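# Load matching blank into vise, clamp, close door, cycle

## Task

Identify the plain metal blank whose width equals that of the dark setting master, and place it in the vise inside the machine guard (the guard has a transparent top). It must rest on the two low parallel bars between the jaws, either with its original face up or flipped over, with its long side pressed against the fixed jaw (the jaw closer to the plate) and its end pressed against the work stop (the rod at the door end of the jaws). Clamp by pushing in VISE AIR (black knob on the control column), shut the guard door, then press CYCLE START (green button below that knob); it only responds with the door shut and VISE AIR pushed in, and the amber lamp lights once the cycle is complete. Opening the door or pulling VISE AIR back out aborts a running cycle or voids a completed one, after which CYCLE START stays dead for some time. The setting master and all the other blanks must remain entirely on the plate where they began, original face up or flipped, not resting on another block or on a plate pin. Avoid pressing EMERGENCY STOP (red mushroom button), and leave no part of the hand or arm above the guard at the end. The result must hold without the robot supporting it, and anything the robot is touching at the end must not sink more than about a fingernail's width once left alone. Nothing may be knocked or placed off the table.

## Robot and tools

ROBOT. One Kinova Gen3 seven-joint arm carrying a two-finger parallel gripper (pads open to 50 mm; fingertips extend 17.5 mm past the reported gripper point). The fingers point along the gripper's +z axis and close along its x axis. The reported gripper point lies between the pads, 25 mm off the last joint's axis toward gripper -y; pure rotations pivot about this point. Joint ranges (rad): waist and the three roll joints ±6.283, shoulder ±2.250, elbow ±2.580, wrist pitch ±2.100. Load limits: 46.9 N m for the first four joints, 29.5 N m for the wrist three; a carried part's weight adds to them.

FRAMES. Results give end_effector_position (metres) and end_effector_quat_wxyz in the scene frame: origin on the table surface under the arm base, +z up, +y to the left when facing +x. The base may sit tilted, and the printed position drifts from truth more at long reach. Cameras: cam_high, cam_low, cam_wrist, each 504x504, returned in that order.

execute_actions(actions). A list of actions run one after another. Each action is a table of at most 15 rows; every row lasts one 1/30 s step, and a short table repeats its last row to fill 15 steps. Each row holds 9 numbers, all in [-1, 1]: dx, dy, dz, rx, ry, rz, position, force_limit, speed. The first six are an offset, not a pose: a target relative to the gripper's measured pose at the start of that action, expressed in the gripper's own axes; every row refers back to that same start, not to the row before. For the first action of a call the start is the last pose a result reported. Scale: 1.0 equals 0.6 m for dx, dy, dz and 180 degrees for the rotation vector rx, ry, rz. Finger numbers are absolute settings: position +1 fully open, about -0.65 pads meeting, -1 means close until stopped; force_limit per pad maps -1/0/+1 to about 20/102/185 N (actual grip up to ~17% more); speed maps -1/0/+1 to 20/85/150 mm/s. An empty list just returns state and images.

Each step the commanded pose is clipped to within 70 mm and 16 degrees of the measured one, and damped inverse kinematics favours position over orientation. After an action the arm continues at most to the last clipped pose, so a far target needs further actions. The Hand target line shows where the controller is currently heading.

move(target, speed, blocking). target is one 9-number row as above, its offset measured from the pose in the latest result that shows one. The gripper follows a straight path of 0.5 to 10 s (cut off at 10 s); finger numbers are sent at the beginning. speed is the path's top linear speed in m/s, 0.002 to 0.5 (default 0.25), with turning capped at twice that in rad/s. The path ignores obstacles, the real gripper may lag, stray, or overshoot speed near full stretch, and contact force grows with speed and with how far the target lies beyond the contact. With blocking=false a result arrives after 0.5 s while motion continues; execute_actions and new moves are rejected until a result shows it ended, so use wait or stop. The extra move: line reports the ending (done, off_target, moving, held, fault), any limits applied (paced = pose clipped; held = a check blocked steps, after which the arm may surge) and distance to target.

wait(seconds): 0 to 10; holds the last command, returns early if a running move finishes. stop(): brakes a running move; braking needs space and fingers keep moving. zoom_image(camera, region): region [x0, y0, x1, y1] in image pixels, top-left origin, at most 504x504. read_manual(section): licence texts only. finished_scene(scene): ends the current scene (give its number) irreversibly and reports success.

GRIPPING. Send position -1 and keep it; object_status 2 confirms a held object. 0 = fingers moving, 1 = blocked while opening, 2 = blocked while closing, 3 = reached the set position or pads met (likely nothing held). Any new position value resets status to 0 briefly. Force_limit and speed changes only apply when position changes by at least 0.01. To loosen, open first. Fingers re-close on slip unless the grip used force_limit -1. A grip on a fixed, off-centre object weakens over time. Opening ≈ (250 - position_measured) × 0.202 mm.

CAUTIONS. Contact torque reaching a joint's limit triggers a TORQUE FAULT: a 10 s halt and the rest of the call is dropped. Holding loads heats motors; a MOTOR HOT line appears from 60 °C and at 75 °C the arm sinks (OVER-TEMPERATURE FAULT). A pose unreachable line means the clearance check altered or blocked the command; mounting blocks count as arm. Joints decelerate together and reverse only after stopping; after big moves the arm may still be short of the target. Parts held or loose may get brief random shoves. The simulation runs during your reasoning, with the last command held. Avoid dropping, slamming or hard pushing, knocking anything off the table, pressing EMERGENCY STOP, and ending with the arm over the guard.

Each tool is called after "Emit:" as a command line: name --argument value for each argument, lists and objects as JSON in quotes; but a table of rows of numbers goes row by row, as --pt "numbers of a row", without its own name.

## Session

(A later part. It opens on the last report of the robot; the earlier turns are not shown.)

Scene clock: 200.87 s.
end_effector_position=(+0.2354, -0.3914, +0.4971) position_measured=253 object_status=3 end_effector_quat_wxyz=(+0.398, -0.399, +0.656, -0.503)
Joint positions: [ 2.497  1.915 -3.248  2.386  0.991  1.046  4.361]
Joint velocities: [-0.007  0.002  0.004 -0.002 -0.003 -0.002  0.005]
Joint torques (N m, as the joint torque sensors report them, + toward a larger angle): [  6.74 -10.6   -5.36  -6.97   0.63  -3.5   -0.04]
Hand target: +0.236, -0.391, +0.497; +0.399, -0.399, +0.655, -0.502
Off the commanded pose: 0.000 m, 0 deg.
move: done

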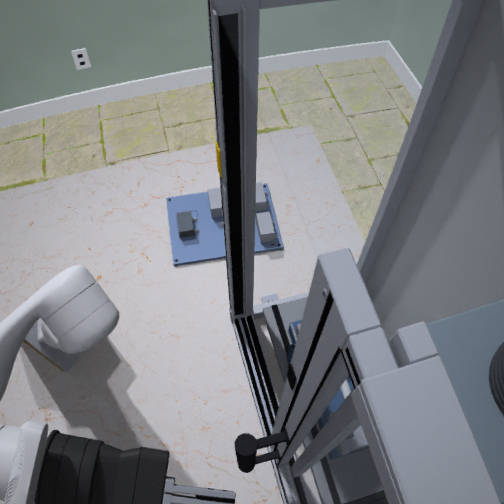

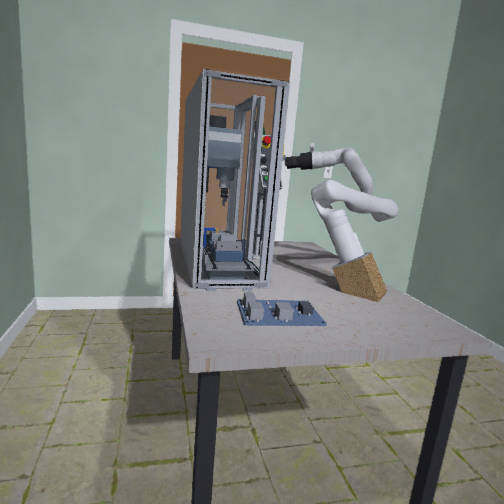

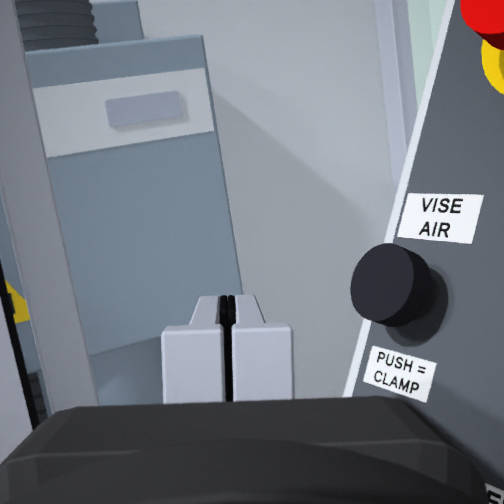

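Emit:
move --target '[0.035,-0.01,0.008,0,0,0,-1,0,1]' --speed 0.05

Emit:
move --target '[0.035,0.012,0.03,0,0,0,-1,0,1]' --speed 0.03

Scene clock: 202.57 s.
end_effector_position=(+0.2328, -0.4135, +0.4995) position_measured=253 object_status=3 end_effector_quat_wxyz=(+0.398, -0.398, +0.656, -0.503)
Joint positions: [ 2.462  1.906 -3.219  2.334  1.02   1.067  4.409]
Joint velocities: [-0.002 -0.001  0.002 -0.001 -0.001 -0.001  0.001]
Joint torques (N m, as the joint torque sensors report them, + toward a larger angle): [  7.01 -10.92  -5.04  -6.64   0.37  -3.74  -0.24]
Hand target: +0.233, -0.413, +0.499; +0.398, -0.399, +0.656, -0.503
Off the commanded pose: 0.000 m, 0 deg.
move: done

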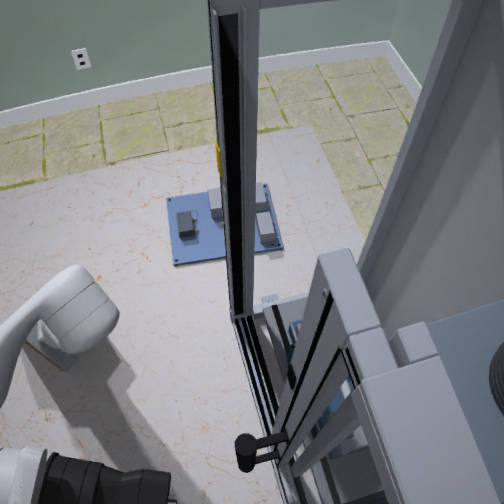

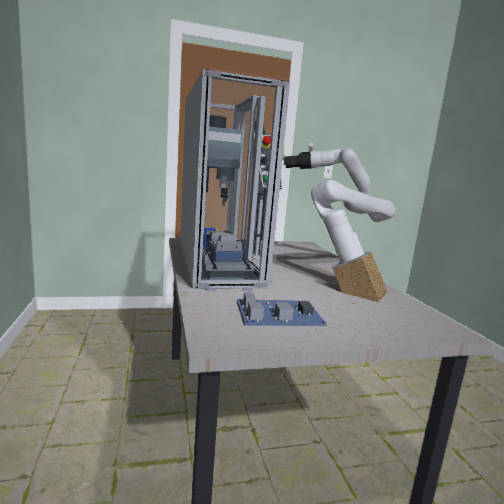

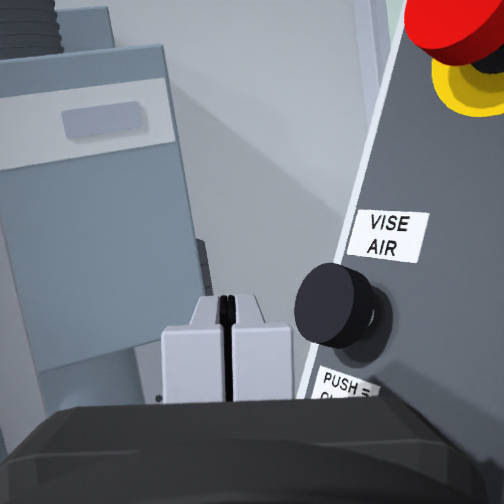

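Scene clock: 203.77 s.
end_effector_position=(+0.2408, -0.4377, +0.4868) position_measured=253 object_status=3 end_effector_quat_wxyz=(+0.398, -0.398, +0.656, -0.503)
Joint positions: [ 2.405  1.91  -3.164  2.317  1.094  1.064  4.441]
Joint velocities: [-0.002  0.     0.001 -0.    -0.    -0.001  0.001]
Joint torques (N m, as the joint torque sensors report them, + toward a larger angle): [  7.49 -11.15  -6.1   -6.04   0.26  -3.49  -0.19]
Hand target: +0.241, -0.438, +0.487; +0.398, -0.398, +0.656, -0.503
Off the commanded pose: 0.000 m, 0 deg.
move: done

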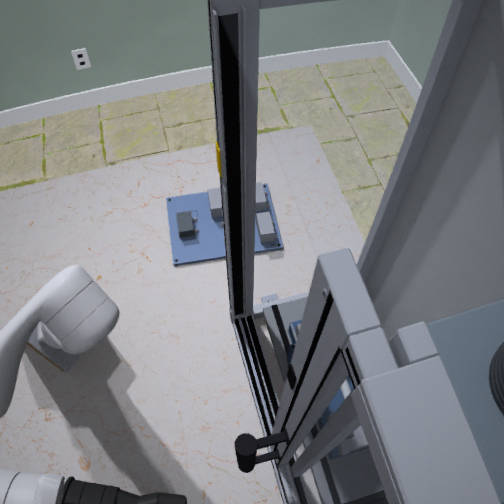

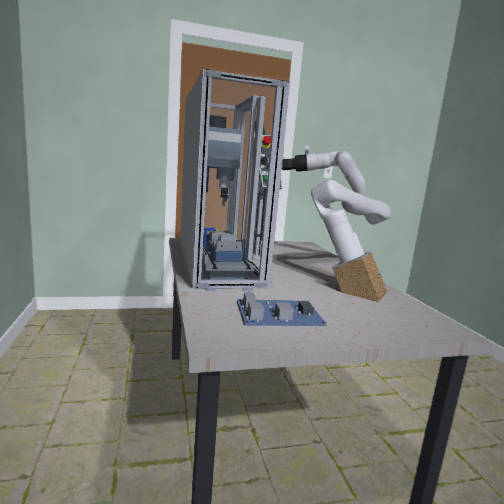

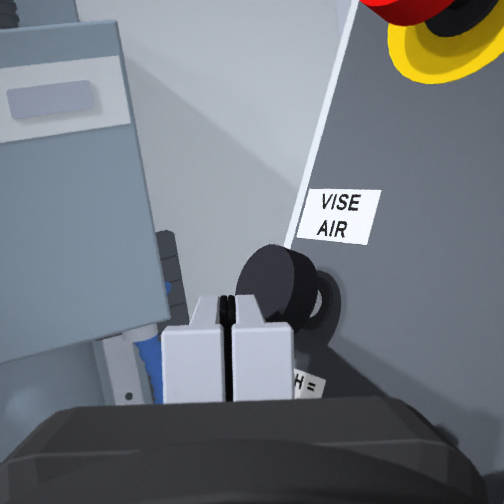

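Emit:
move --target '[-0.012,-0.008,0.07,0,0,0,-1,0,1]' --speed 0.03

Scene clock: 205.80 s.
end_effector_position=(+0.2826, -0.4463, +0.4851) position_measured=253 object_status=3 end_effector_quat_wxyz=(+0.398, -0.398, +0.656, -0.503)
Joint positions: [ 2.361  1.817 -3.091  2.364  1.255  0.979  4.304]
Joint velocities: [-0.002 -0.003  0.     0.     0.    -0.001 -0.001]
Joint torques (N m, as the joint torque sensors report them, + toward a larger angle): [  7.38 -10.78  -6.28  -6.04   0.52  -3.56  -0.31]
Hand target: +0.283, -0.446, +0.485; +0.398, -0.398, +0.656, -0.503
Off the commanded pose: 0.000 m, 0 deg.
move: done

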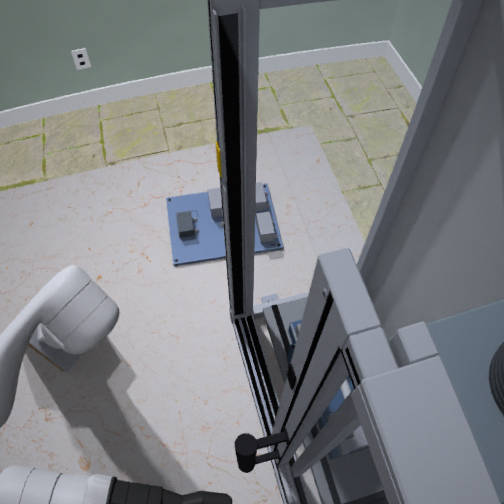

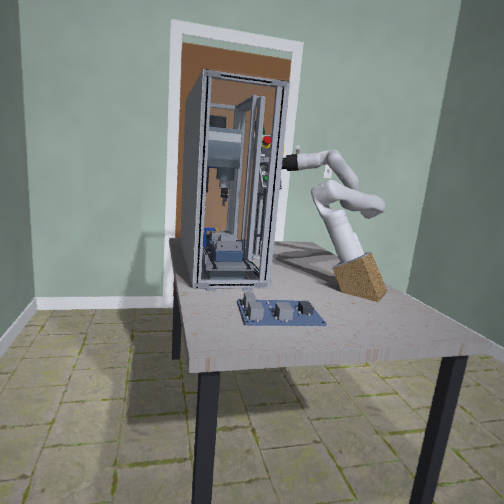

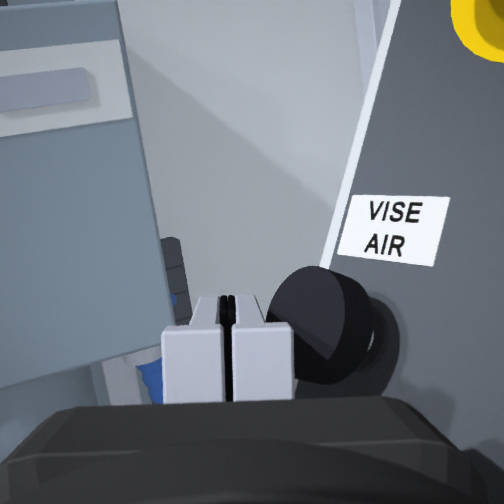

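Emit:
move --target '[0.045,0.015,0.012,0,0,0,-1,0,1]' --speed 0.02

Scene clock: 207.90 s.
end_effector_position=(+0.2839, -0.4555, +0.4778) position_measured=253 object_status=3 end_effector_quat_wxyz=(+0.405, -0.409, +0.644, -0.504)
Joint positions: [ 2.334  1.847 -3.049  2.333  1.241  0.964  4.41 ]
Joint velocities: [ 0.025 -0.002  0.029 -0.001 -0.01  -0.032  0.013]
Joint torques (N m, as the joint torque sensors report them, + toward a larger angle): [  6.9   -5.62   6.82 -19.17  11.25   3.91   0.09]
Hand target: +0.278, -0.471, +0.472; +0.398, -0.398, +0.656, -0.503
Off the commanded pose: 0.019 m, 2 deg.
move: off_target

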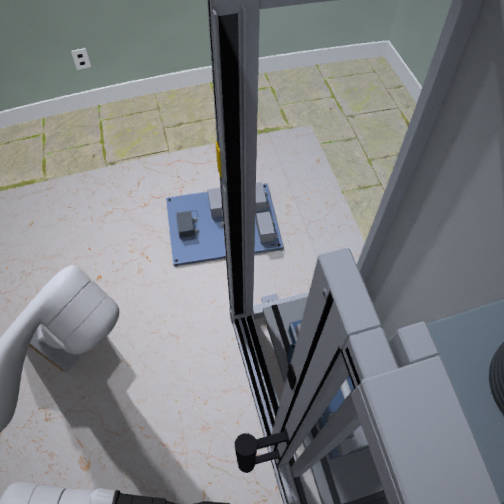

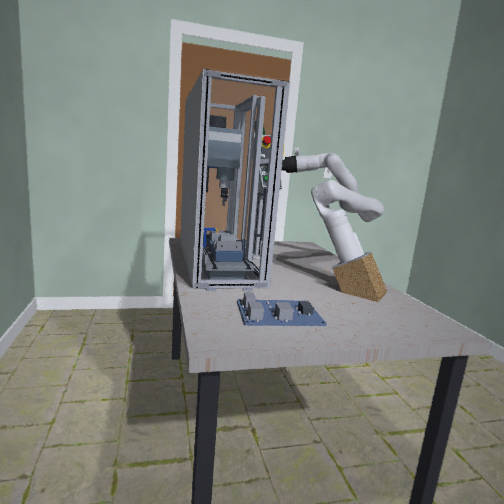

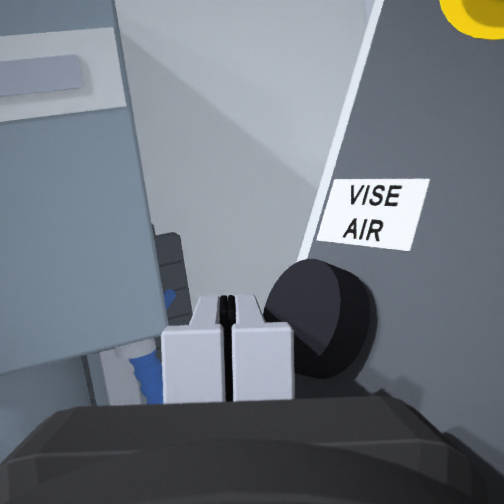

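Emit:
move --target '[-0.06,-0.02,-0.06,0,0,0,-1,0,1]' --speed 0.05

Emit:
zoom_image --camera "cam_low" --region '[190,110,300,280]'

Scene clock: 209.53 s.
end_effector_position=(+0.2640, -0.4124, +0.4993) position_measured=253 object_status=3 end_effector_quat_wxyz=(+0.405, -0.409, +0.644, -0.504)
Joint positions: [ 2.441  1.85  -3.156  2.372  1.097  0.975  4.364]
Joint velocities: [ 0.003  0.001 -0.002 -0.     0.001  0.003 -0.001]
Joint torques (N m, as the joint torque sensors report them, + toward a larger angle): [  7.15 -10.44  -6.17  -7.01   0.4   -3.64  -0.5 ]
Hand target: +0.264, -0.412, +0.499; +0.405, -0.409, +0.644, -0.504
Off the commanded pose: 0.000 m, 0 deg.
move: done

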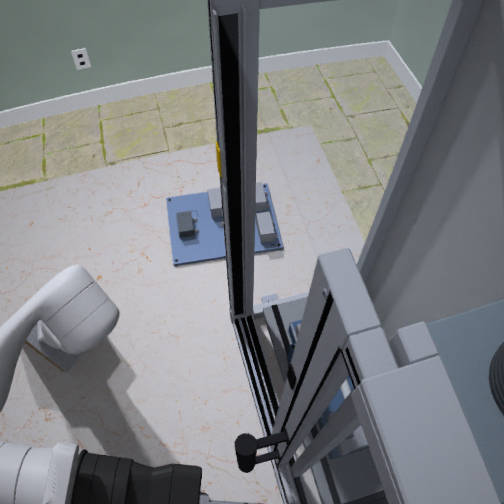

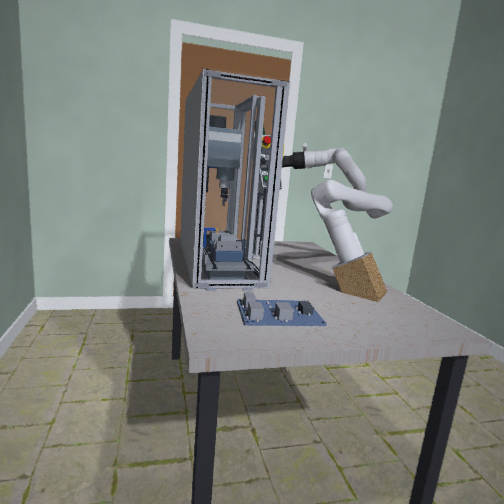

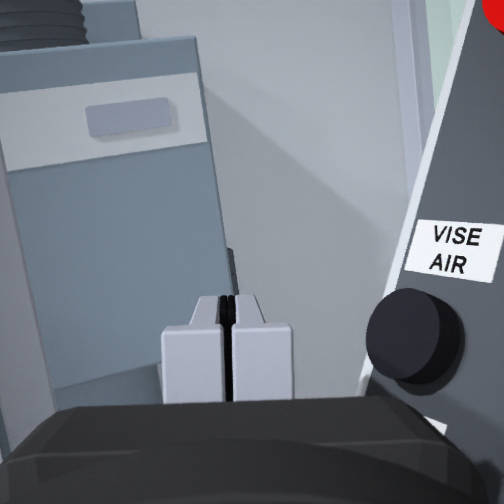

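Region (190, 110, 300, 280) of cam_low's 504x504 image, scaled by 2.965, with more detail than that image has; it fills the left 326 columns of this view, and the rest is white.

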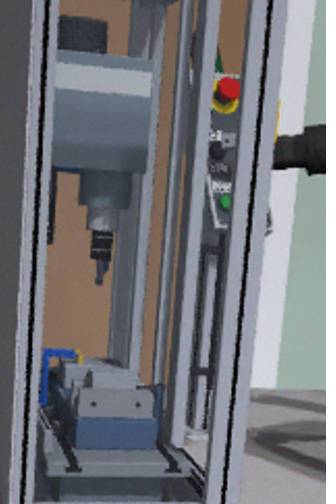

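Emit:
move --target '[-0.1,0.05,-0.12,0,-0.12,-0.02,-1,0,1]' --speed 0.12

Emit:
move --target '[0,0,0.03,-0.27,0,0,-1,0,1]' --speed 0.2

Scene clock: 212.83 s.
end_effector_position=(+0.2134, -0.3285, +0.4883) position_measured=253 object_status=3 end_effector_quat_wxyz=(+0.502, -0.516, +0.543, -0.431)
Joint positions: [ 2.29   2.02  -3.306  2.199  0.626  1.283  4.797]
Joint velocities: [-0.003  0.002  0.002 -0.001 -0.001  0.     0.002]
Joint torques (N m, as the joint torque sensors report them, + toward a larger angle): [  7.97 -11.77  -3.89  -4.75  -0.81  -3.39   0.08]
Hand target: +0.213, -0.328, +0.488; +0.503, -0.516, +0.543, -0.431
Off the commanded pose: 0.000 m, 0 deg.
move: done

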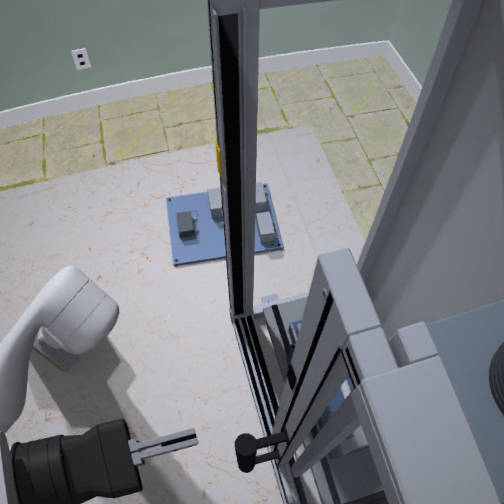

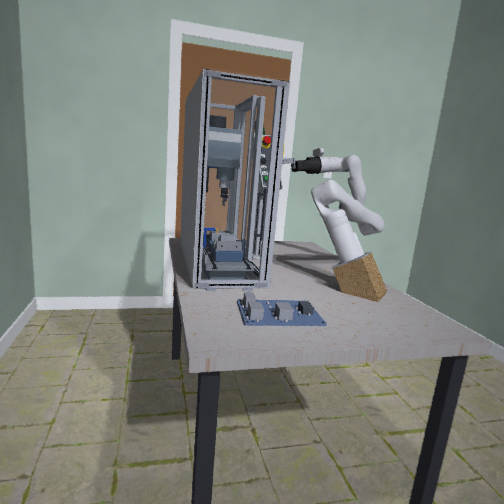

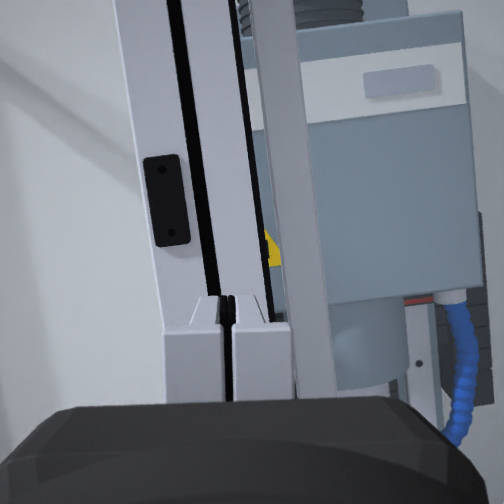

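Scene clock: 215.33 s.
end_effector_position=(+0.2305, -0.3278, +0.4863) position_measured=253 object_status=3 end_effector_quat_wxyz=(-0.247, +0.678, -0.672, +0.168)
Joint positions: [ 2.544  1.287 -3.177  1.82   0.542  1.726  4.721]
Joint velocities: [ 0.001 -0.012 -0.001 -0.001  0.     0.002 -0.001]
Joint torques (N m, as the joint torque sensors report them, + toward a larger angle): [ 7.04 -8.7  -5.36 -6.9  -0.6  -2.07 -0.04]
Hand target: +0.231, -0.328, +0.486; -0.246, +0.678, -0.672, +0.168
Off the commanded pose: 0.001 m, 0 deg.
move: done

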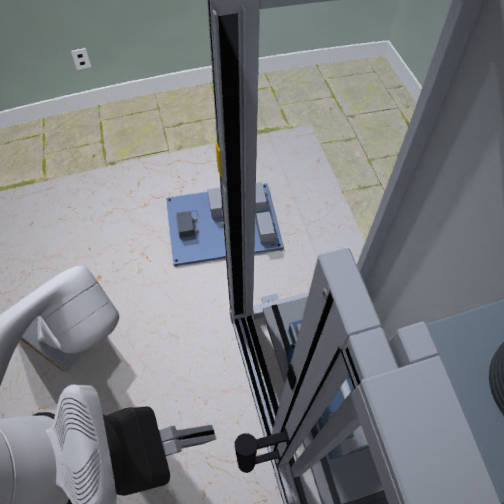

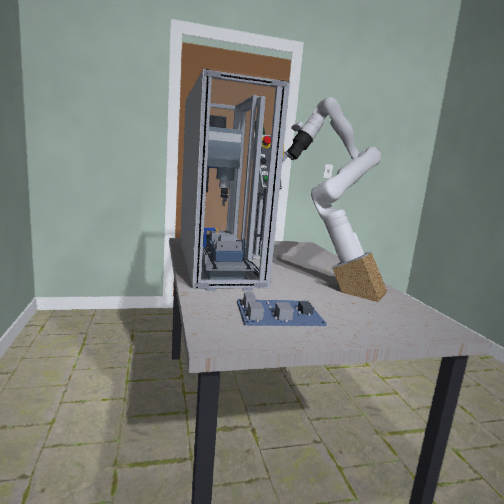

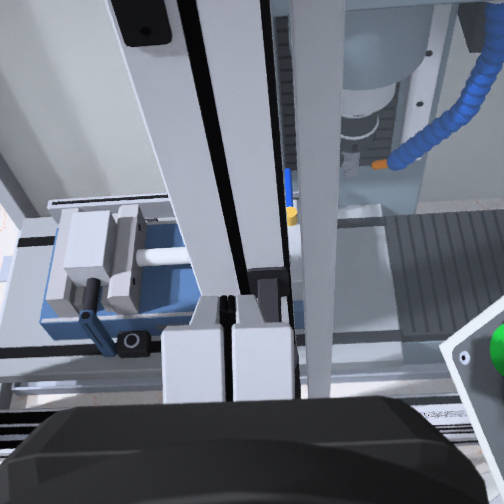

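Emit:
move --target '[0.025,-0.035,0.157,0,0,0,1,0,1]' --speed 0.08

Scene clock: 217.50 s.
end_effector_position=(+0.3013, -0.3331, +0.4194) position_measured=3 object_status=3 end_effector_quat_wxyz=(-0.247, +0.678, -0.672, +0.169)
Joint positions: [ 2.426  1.243 -3.033  2.012  0.682  1.493  4.637]
Joint velocities: [-0.003 -0.002  0.001  0.001 -0.001 -0.002  0.002]
Joint torques (N m, as the joint torque sensors report them, + toward a larger angle): [ 6.54 -7.94 -6.16 -7.79 -0.55 -2.2  -0.25]
Hand target: +0.301, -0.333, +0.419; -0.247, +0.678, -0.672, +0.169
Off the commanded pose: 0.000 m, 0 deg.
move: done

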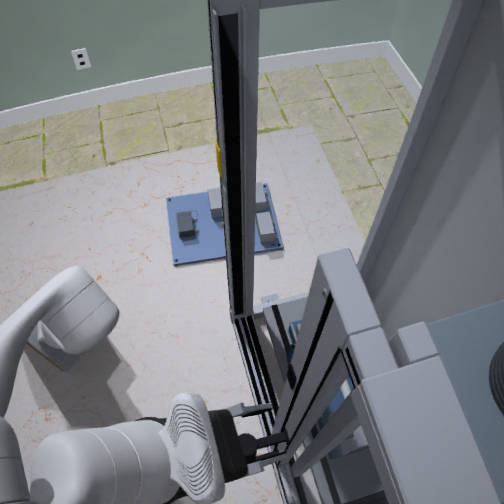

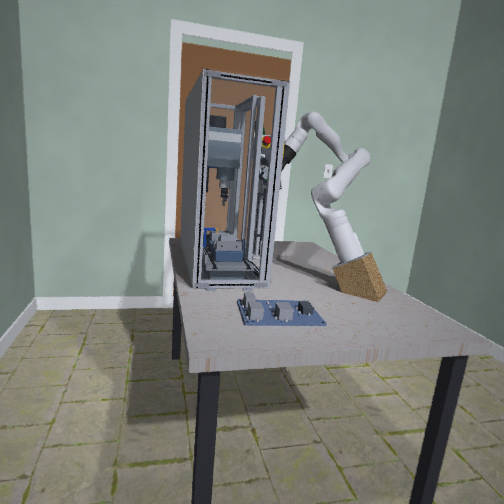

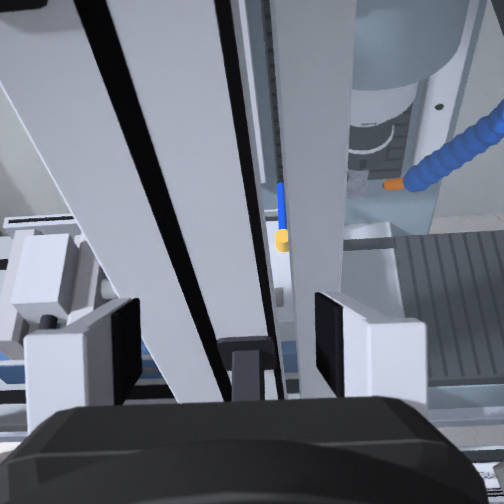

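Emit:
move --target '[0.01,0.05,0.1,0,0,0,1,0,1]' --speed 0.04

Scene clock: 219.77 s.
end_effector_position=(+0.3105, -0.3318, +0.3528) position_measured=3 object_status=3 end_effector_quat_wxyz=(-0.246, +0.678, -0.672, +0.169)
Joint positions: [ 2.362  1.312 -2.919  2.172  0.797  1.386  4.603]
Joint velocities: [-0.002  0.002  0.     0.001 -0.    -0.002  0.001]
Joint torques (N m, as the joint torque sensors report them, + toward a larger angle): [ 6.   -9.12 -6.45 -7.47 -0.35 -2.04 -0.47]
Hand target: +0.310, -0.332, +0.353; -0.247, +0.678, -0.672, +0.169
Off the commanded pose: 0.000 m, 0 deg.
move: done

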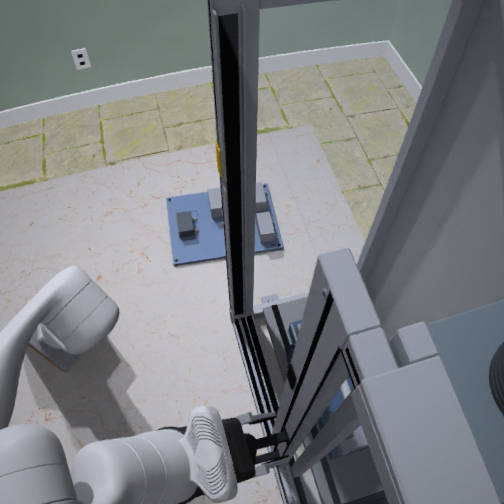

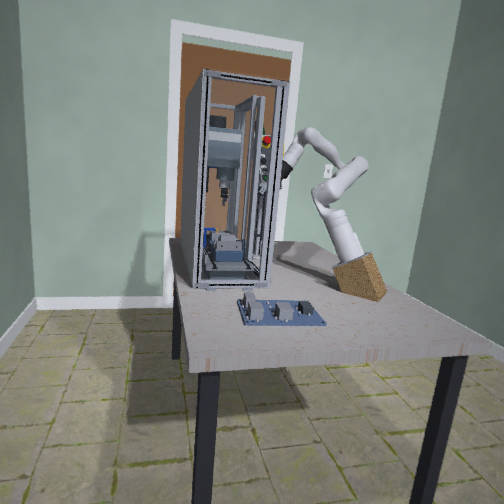

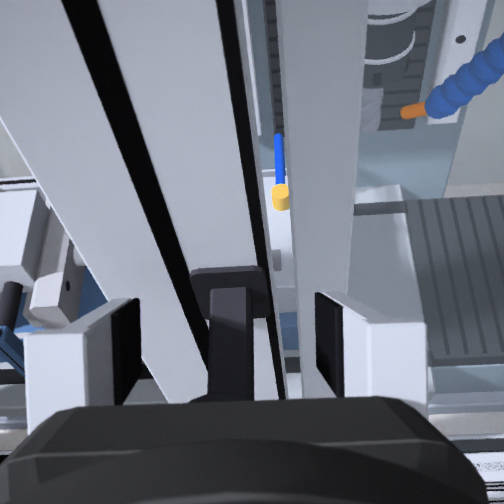

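Emit:
move --target '[0,0.028,0.042,0,0,0,1,0,1]' --speed 0.03

Emit:
move --target '[-0.33,0.008,0.035,0,0,0,1,0,1]' --speed 0.05

Scene clock: 221.87 s.
end_effector_position=(+0.3117, -0.3303, +0.3324) position_measured=3 object_status=3 end_effector_quat_wxyz=(-0.252, +0.673, -0.672, +0.176)
Joint positions: [ 2.346  1.354 -2.884  2.23   0.842  1.345  4.588]
Joint velocities: [ 0.007  0.002  0.005  0.001 -0.003 -0.009  0.006]
Joint torques (N m, as the joint torque sensors report them, + toward a larger angle): [ -0.44 -11.31   5.82   1.39   4.69  -1.23  -0.25]
Hand target: +0.310, -0.328, +0.323; -0.246, +0.678, -0.672, +0.169
Off the commanded pose: 0.010 m, 1 deg.
move: off_target

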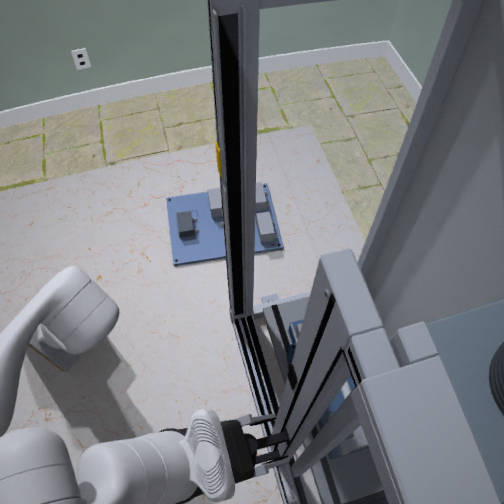

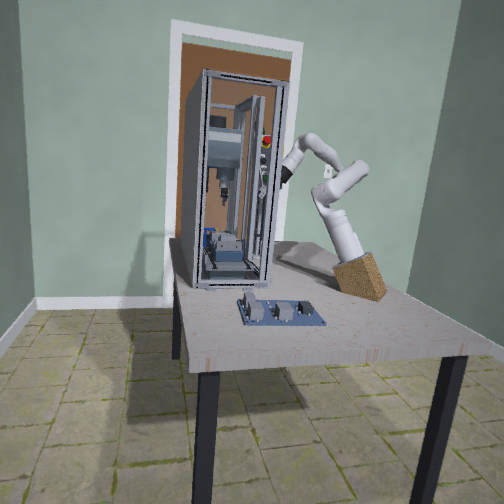

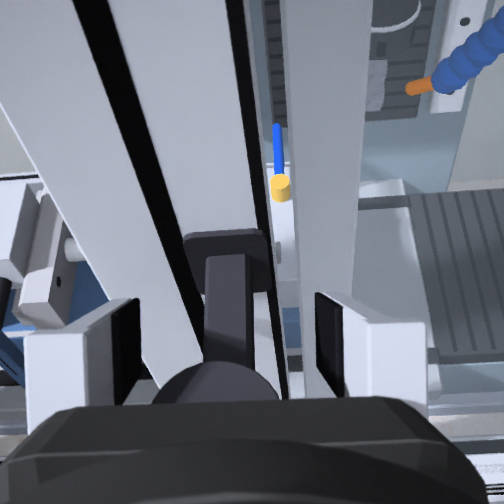

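Scene clock: 226.17 s.
end_effector_position=(+0.3122, -0.1333, +0.3341) position_measured=3 object_status=3 end_effector_quat_wxyz=(-0.245, +0.676, -0.675, +0.166)
Joint positions: [ 2.687  1.101 -3.451  2.58   0.458  0.927  4.143]
Joint velocities: [ 0.082  0.016  0.027 -0.002 -0.048 -0.042  0.104]
Joint torques (N m, as the joint torque sensors report them, + toward a larger angle): [  2.22  -6.03  -1.42 -10.92   1.16  -5.61   0.36]
Hand target: +0.314, -0.132, +0.334; -0.247, +0.677, -0.673, +0.165
Off the commanded pose: 0.003 m, 2 deg.
joint sent to its limit — the command would take joint 4 (elbow) past its upper limit, so that joint was sent only as far as its limit.
move: done

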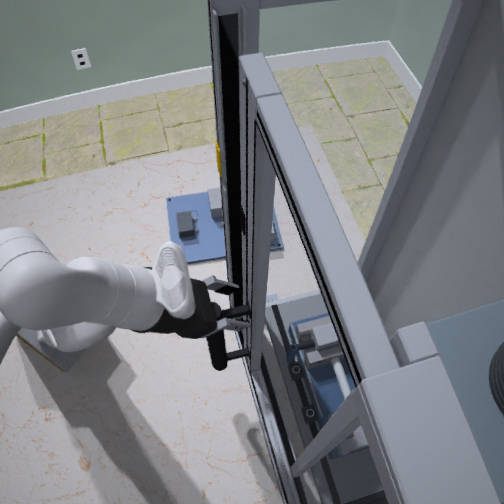

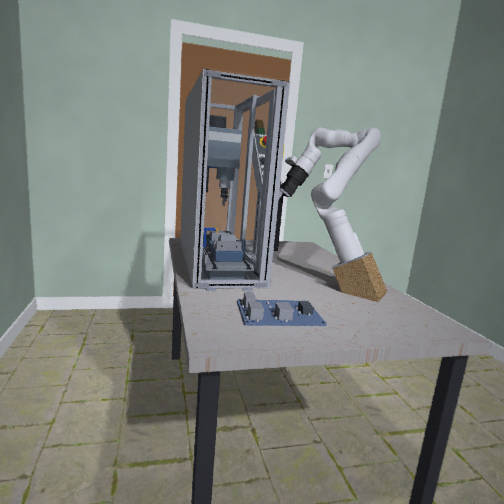

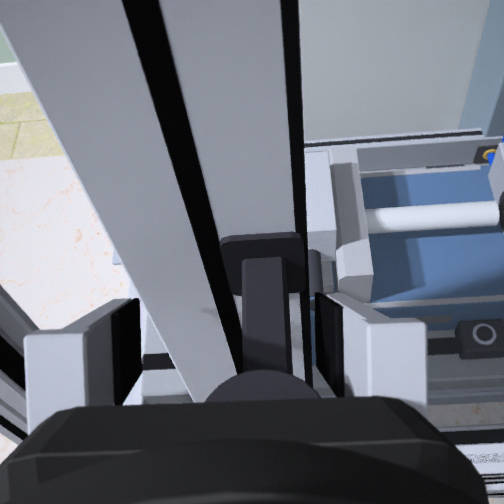

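Emit:
move --target '[-0.13,0.005,0.005,-0.07,0,0,1,0,1]' --speed 0.04

Scene clock: 229.60 s.
end_effector_position=(+0.3085, -0.0573, +0.3378) position_measured=3 object_status=3 end_effector_quat_wxyz=(-0.168, +0.698, -0.690, +0.091)
Joint positions: [ 2.882  0.824 -3.776  2.452  0.242  0.965  4.026]
Joint velocities: [-0.001 -0.006 -0.001 -0.003  0.003  0.003 -0.007]
Joint torques (N m, as the joint torque sensors report them, + toward a larger angle): [ -0.58   0.81  -1.32 -11.99  -1.09  -2.15  -0.15]
Hand target: +0.309, -0.056, +0.339; -0.170, +0.699, -0.689, +0.090
Off the commanded pose: 0.002 m, 0 deg.
move: done

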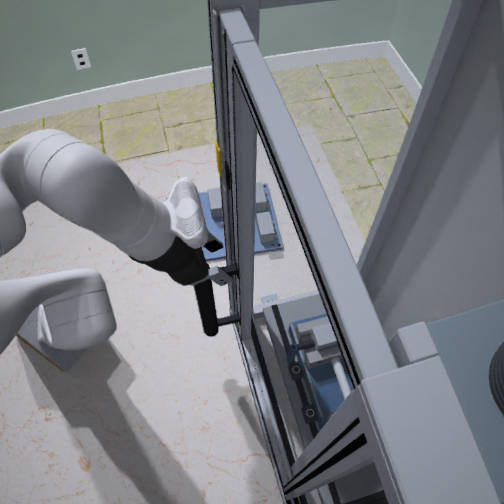

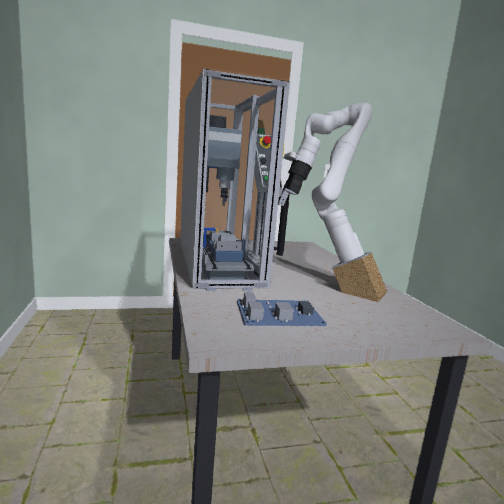

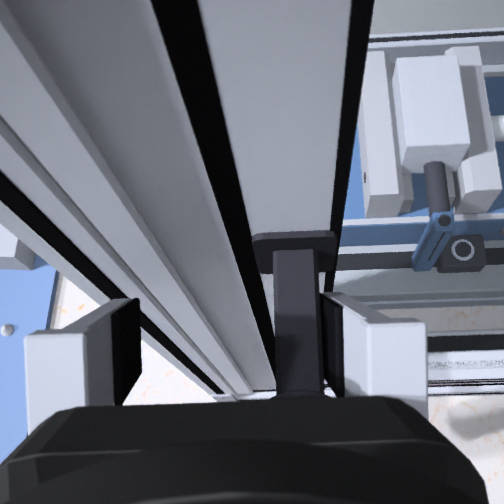

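Nearly shut; push a little more.

Emit:
move --target '[-0.05,0,0,0,0,0,1,0,1]' --speed 0.02

Scene clock: 232.17 s.
end_effector_position=(+0.3083, -0.0499, +0.3365) position_measured=3 object_status=3 end_effector_quat_wxyz=(-0.148, +0.694, -0.696, +0.110)
Joint positions: [ 2.931  0.785 -3.914  2.446  0.261  0.975  3.904]
Joint velocities: [-0.04  -0.03  -0.009 -0.001  0.036  0.017 -0.071]
Joint torques (N m, as the joint torque sensors report them, + toward a larger angle): [-11.94  -7.64 -12.44 -17.64 -17.95 -12.51   0.24]
Hand target: +0.307, -0.028, +0.342; -0.168, +0.698, -0.690, +0.091
Off the commanded pose: 0.023 m, 3 deg.
move: off_target

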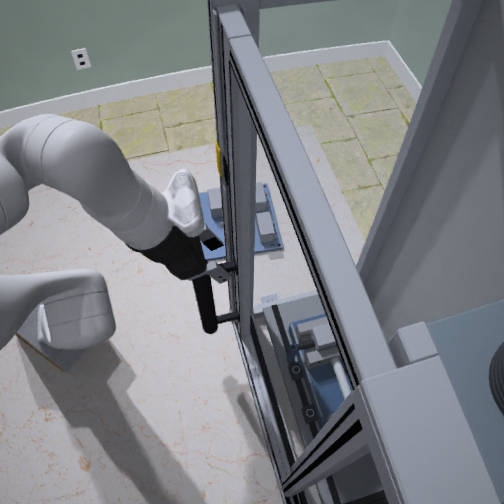

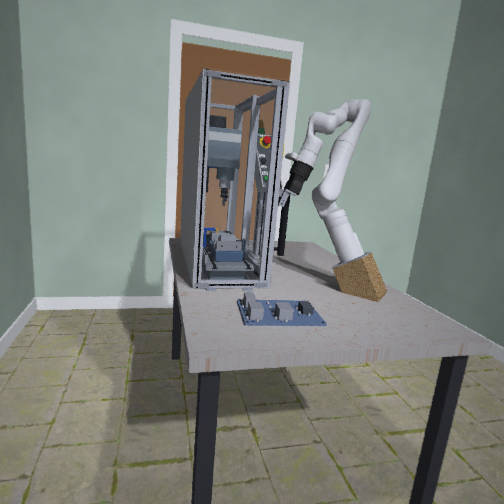

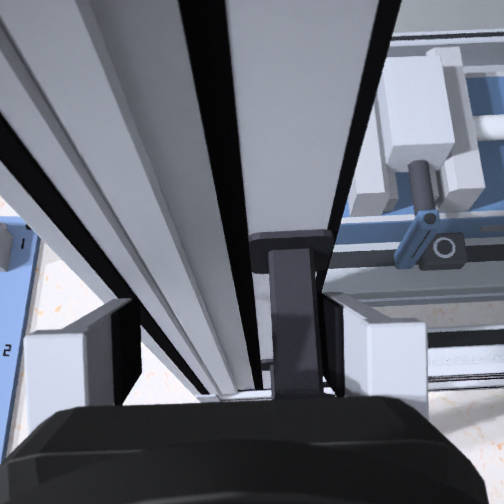

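Emit:
move --target '[0.03,0,0,0,0,0,1,0,1]' --speed 0.03

Emit:
move --target '[0.02,0.03,-0.13,0,0,0,-1,0,1]' --speed 0.08

Emit:
move --target '[0.45,0.1,-0.05,0.08,0,0,-1,0,1]' --speed 0.15

Emit:
move --target '[0,0,-0.03,0.25,0,0,-1,0,1]' --speed 0.2

Scene clock: 234.53 s.
end_effector_position=(+0.3084, -0.0679, +0.3354) position_measured=3 object_status=3 end_effector_quat_wxyz=(-0.148, +0.694, -0.696, +0.110)
Joint positions: [ 2.885  0.804 -3.82   2.454  0.291  0.995  3.947]
Joint velocities: [-0.004  0.002  0.001 -0.    -0.001 -0.001  0.002]
Joint torques (N m, as the joint torque sensors report them, + toward a larger angle): [  1.02   0.26  -0.5  -10.55   0.82  -1.31  -0.09]
Hand target: +0.308, -0.068, +0.336; -0.148, +0.694, -0.696, +0.110
Off the commanded pose: 0.000 m, 0 deg.
move: done

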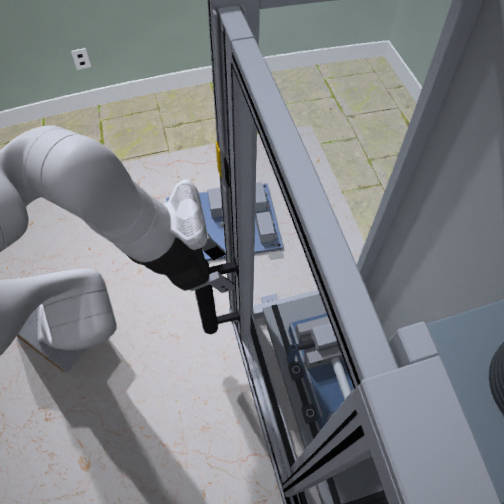

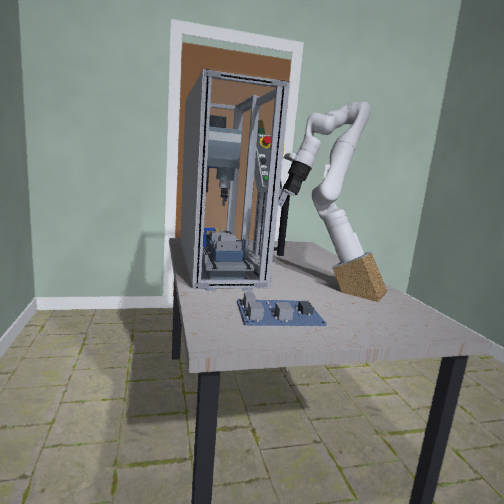

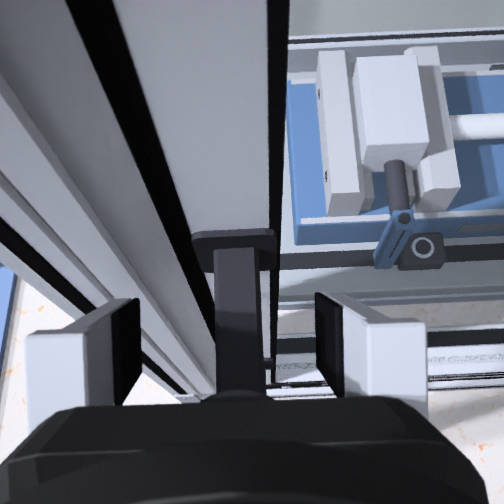

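Scene clock: 235.87 s.
end_effector_position=(+0.2636, -0.0839, +0.4008) position_measured=253 object_status=3 end_effector_quat_wxyz=(-0.147, +0.694, -0.696, +0.110)
Joint positions: [ 2.772  0.949 -3.808  2.27   0.206  1.342  4.012]
Joint velocities: [-0.003  0.004  0.    -0.001 -0.     0.002  0.001]
Joint torques (N m, as the joint torque sensors report them, + toward a larger angle): [  2.68  -1.69  -0.46 -10.63   0.37  -1.34  -0.28]
Hand target: +0.264, -0.084, +0.401; -0.148, +0.694, -0.696, +0.110
Off the commanded pose: 0.000 m, 0 deg.
move: done

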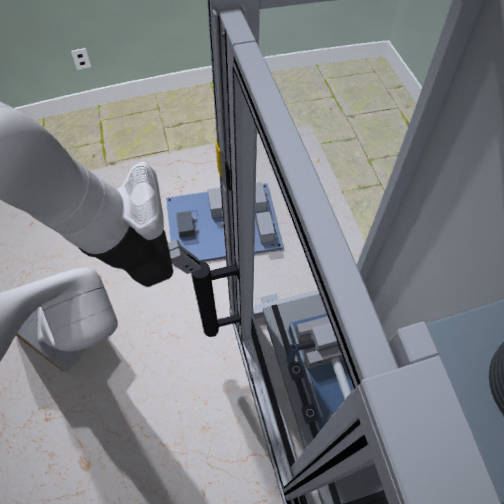

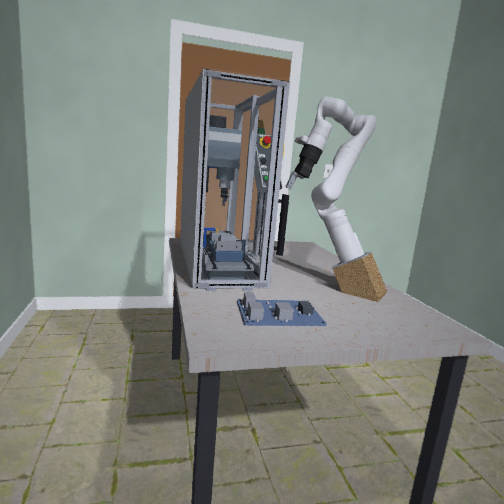

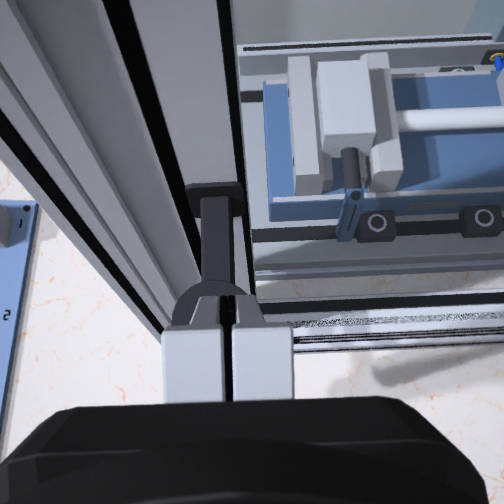

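Scene clock: 238.10 s.
end_effector_position=(+0.1978, -0.3536, +0.3923) position_measured=253 object_status=3 end_effector_quat_wxyz=(-0.232, +0.669, -0.678, +0.197)
Joint positions: [ 2.228  1.509 -3.345  2.039  0.741  1.926  4.511]
Joint velocities: [-0.004  0.005  0.002 -0.001 -0.    -0.002  0.003]
Joint torques (N m, as the joint torque sensors report them, + toward a larger angle): [  7.94 -11.35  -4.35  -5.94   0.    -1.88   0.09]
Hand target: +0.198, -0.354, +0.392; -0.233, +0.669, -0.678, +0.197
Off the commanded pose: 0.001 m, 0 deg.
move: done

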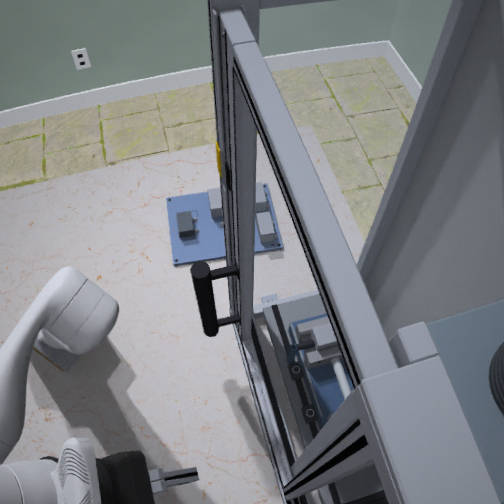

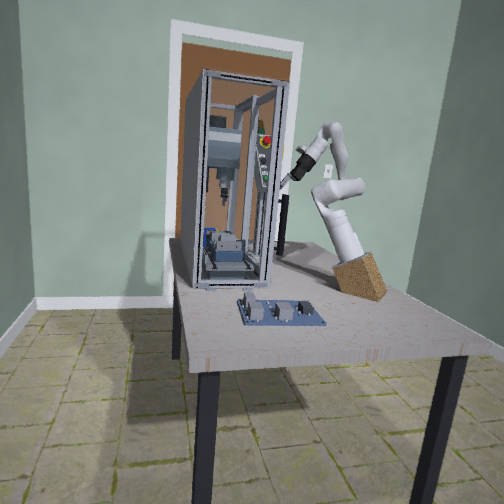

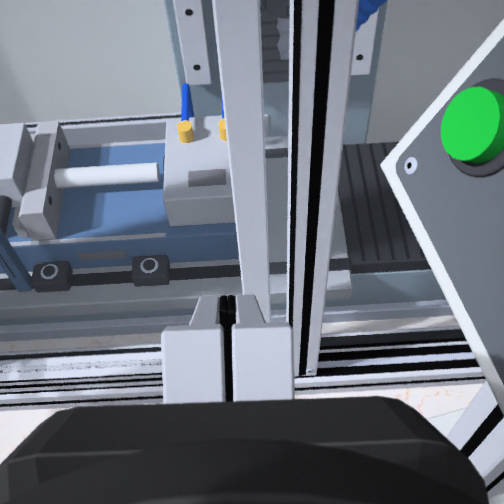

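Scene clock: 240.43 s.
end_effector_position=(+0.1877, -0.3542, +0.4069) position_measured=253 object_status=3 end_effector_quat_wxyz=(-0.470, +0.529, -0.552, +0.442)
Joint positions: [ 1.948  2.138 -3.662  2.187  0.77   1.681  4.757]
Joint velocities: [-0.007  0.011  0.002  0.    -0.    -0.002  0.002]
Joint torques (N m, as the joint torque sensors report them, + toward a larger angle): [  7.77 -11.77  -3.22  -2.4   -0.54  -3.35  -0.1 ]
Hand target: +0.188, -0.354, +0.407; -0.470, +0.529, -0.552, +0.442
Off the commanded pose: 0.000 m, 0 deg.
move: done

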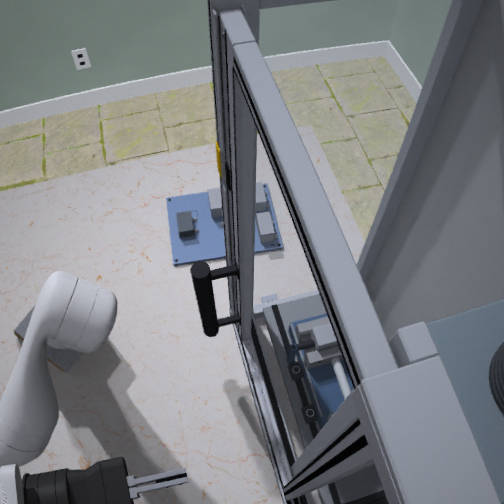

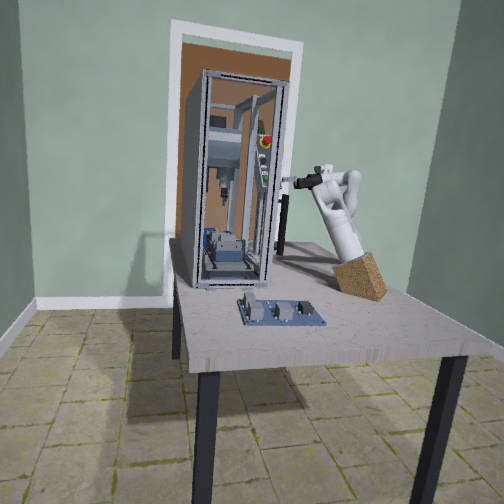

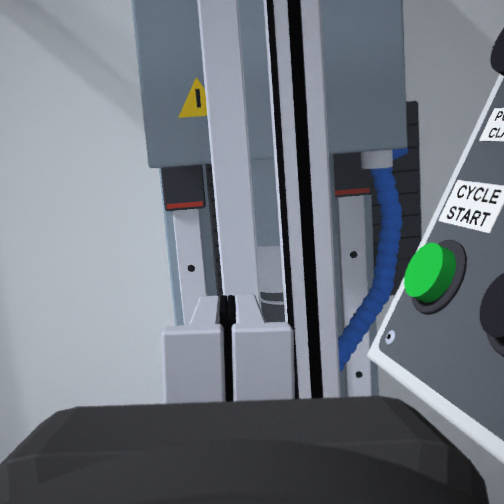

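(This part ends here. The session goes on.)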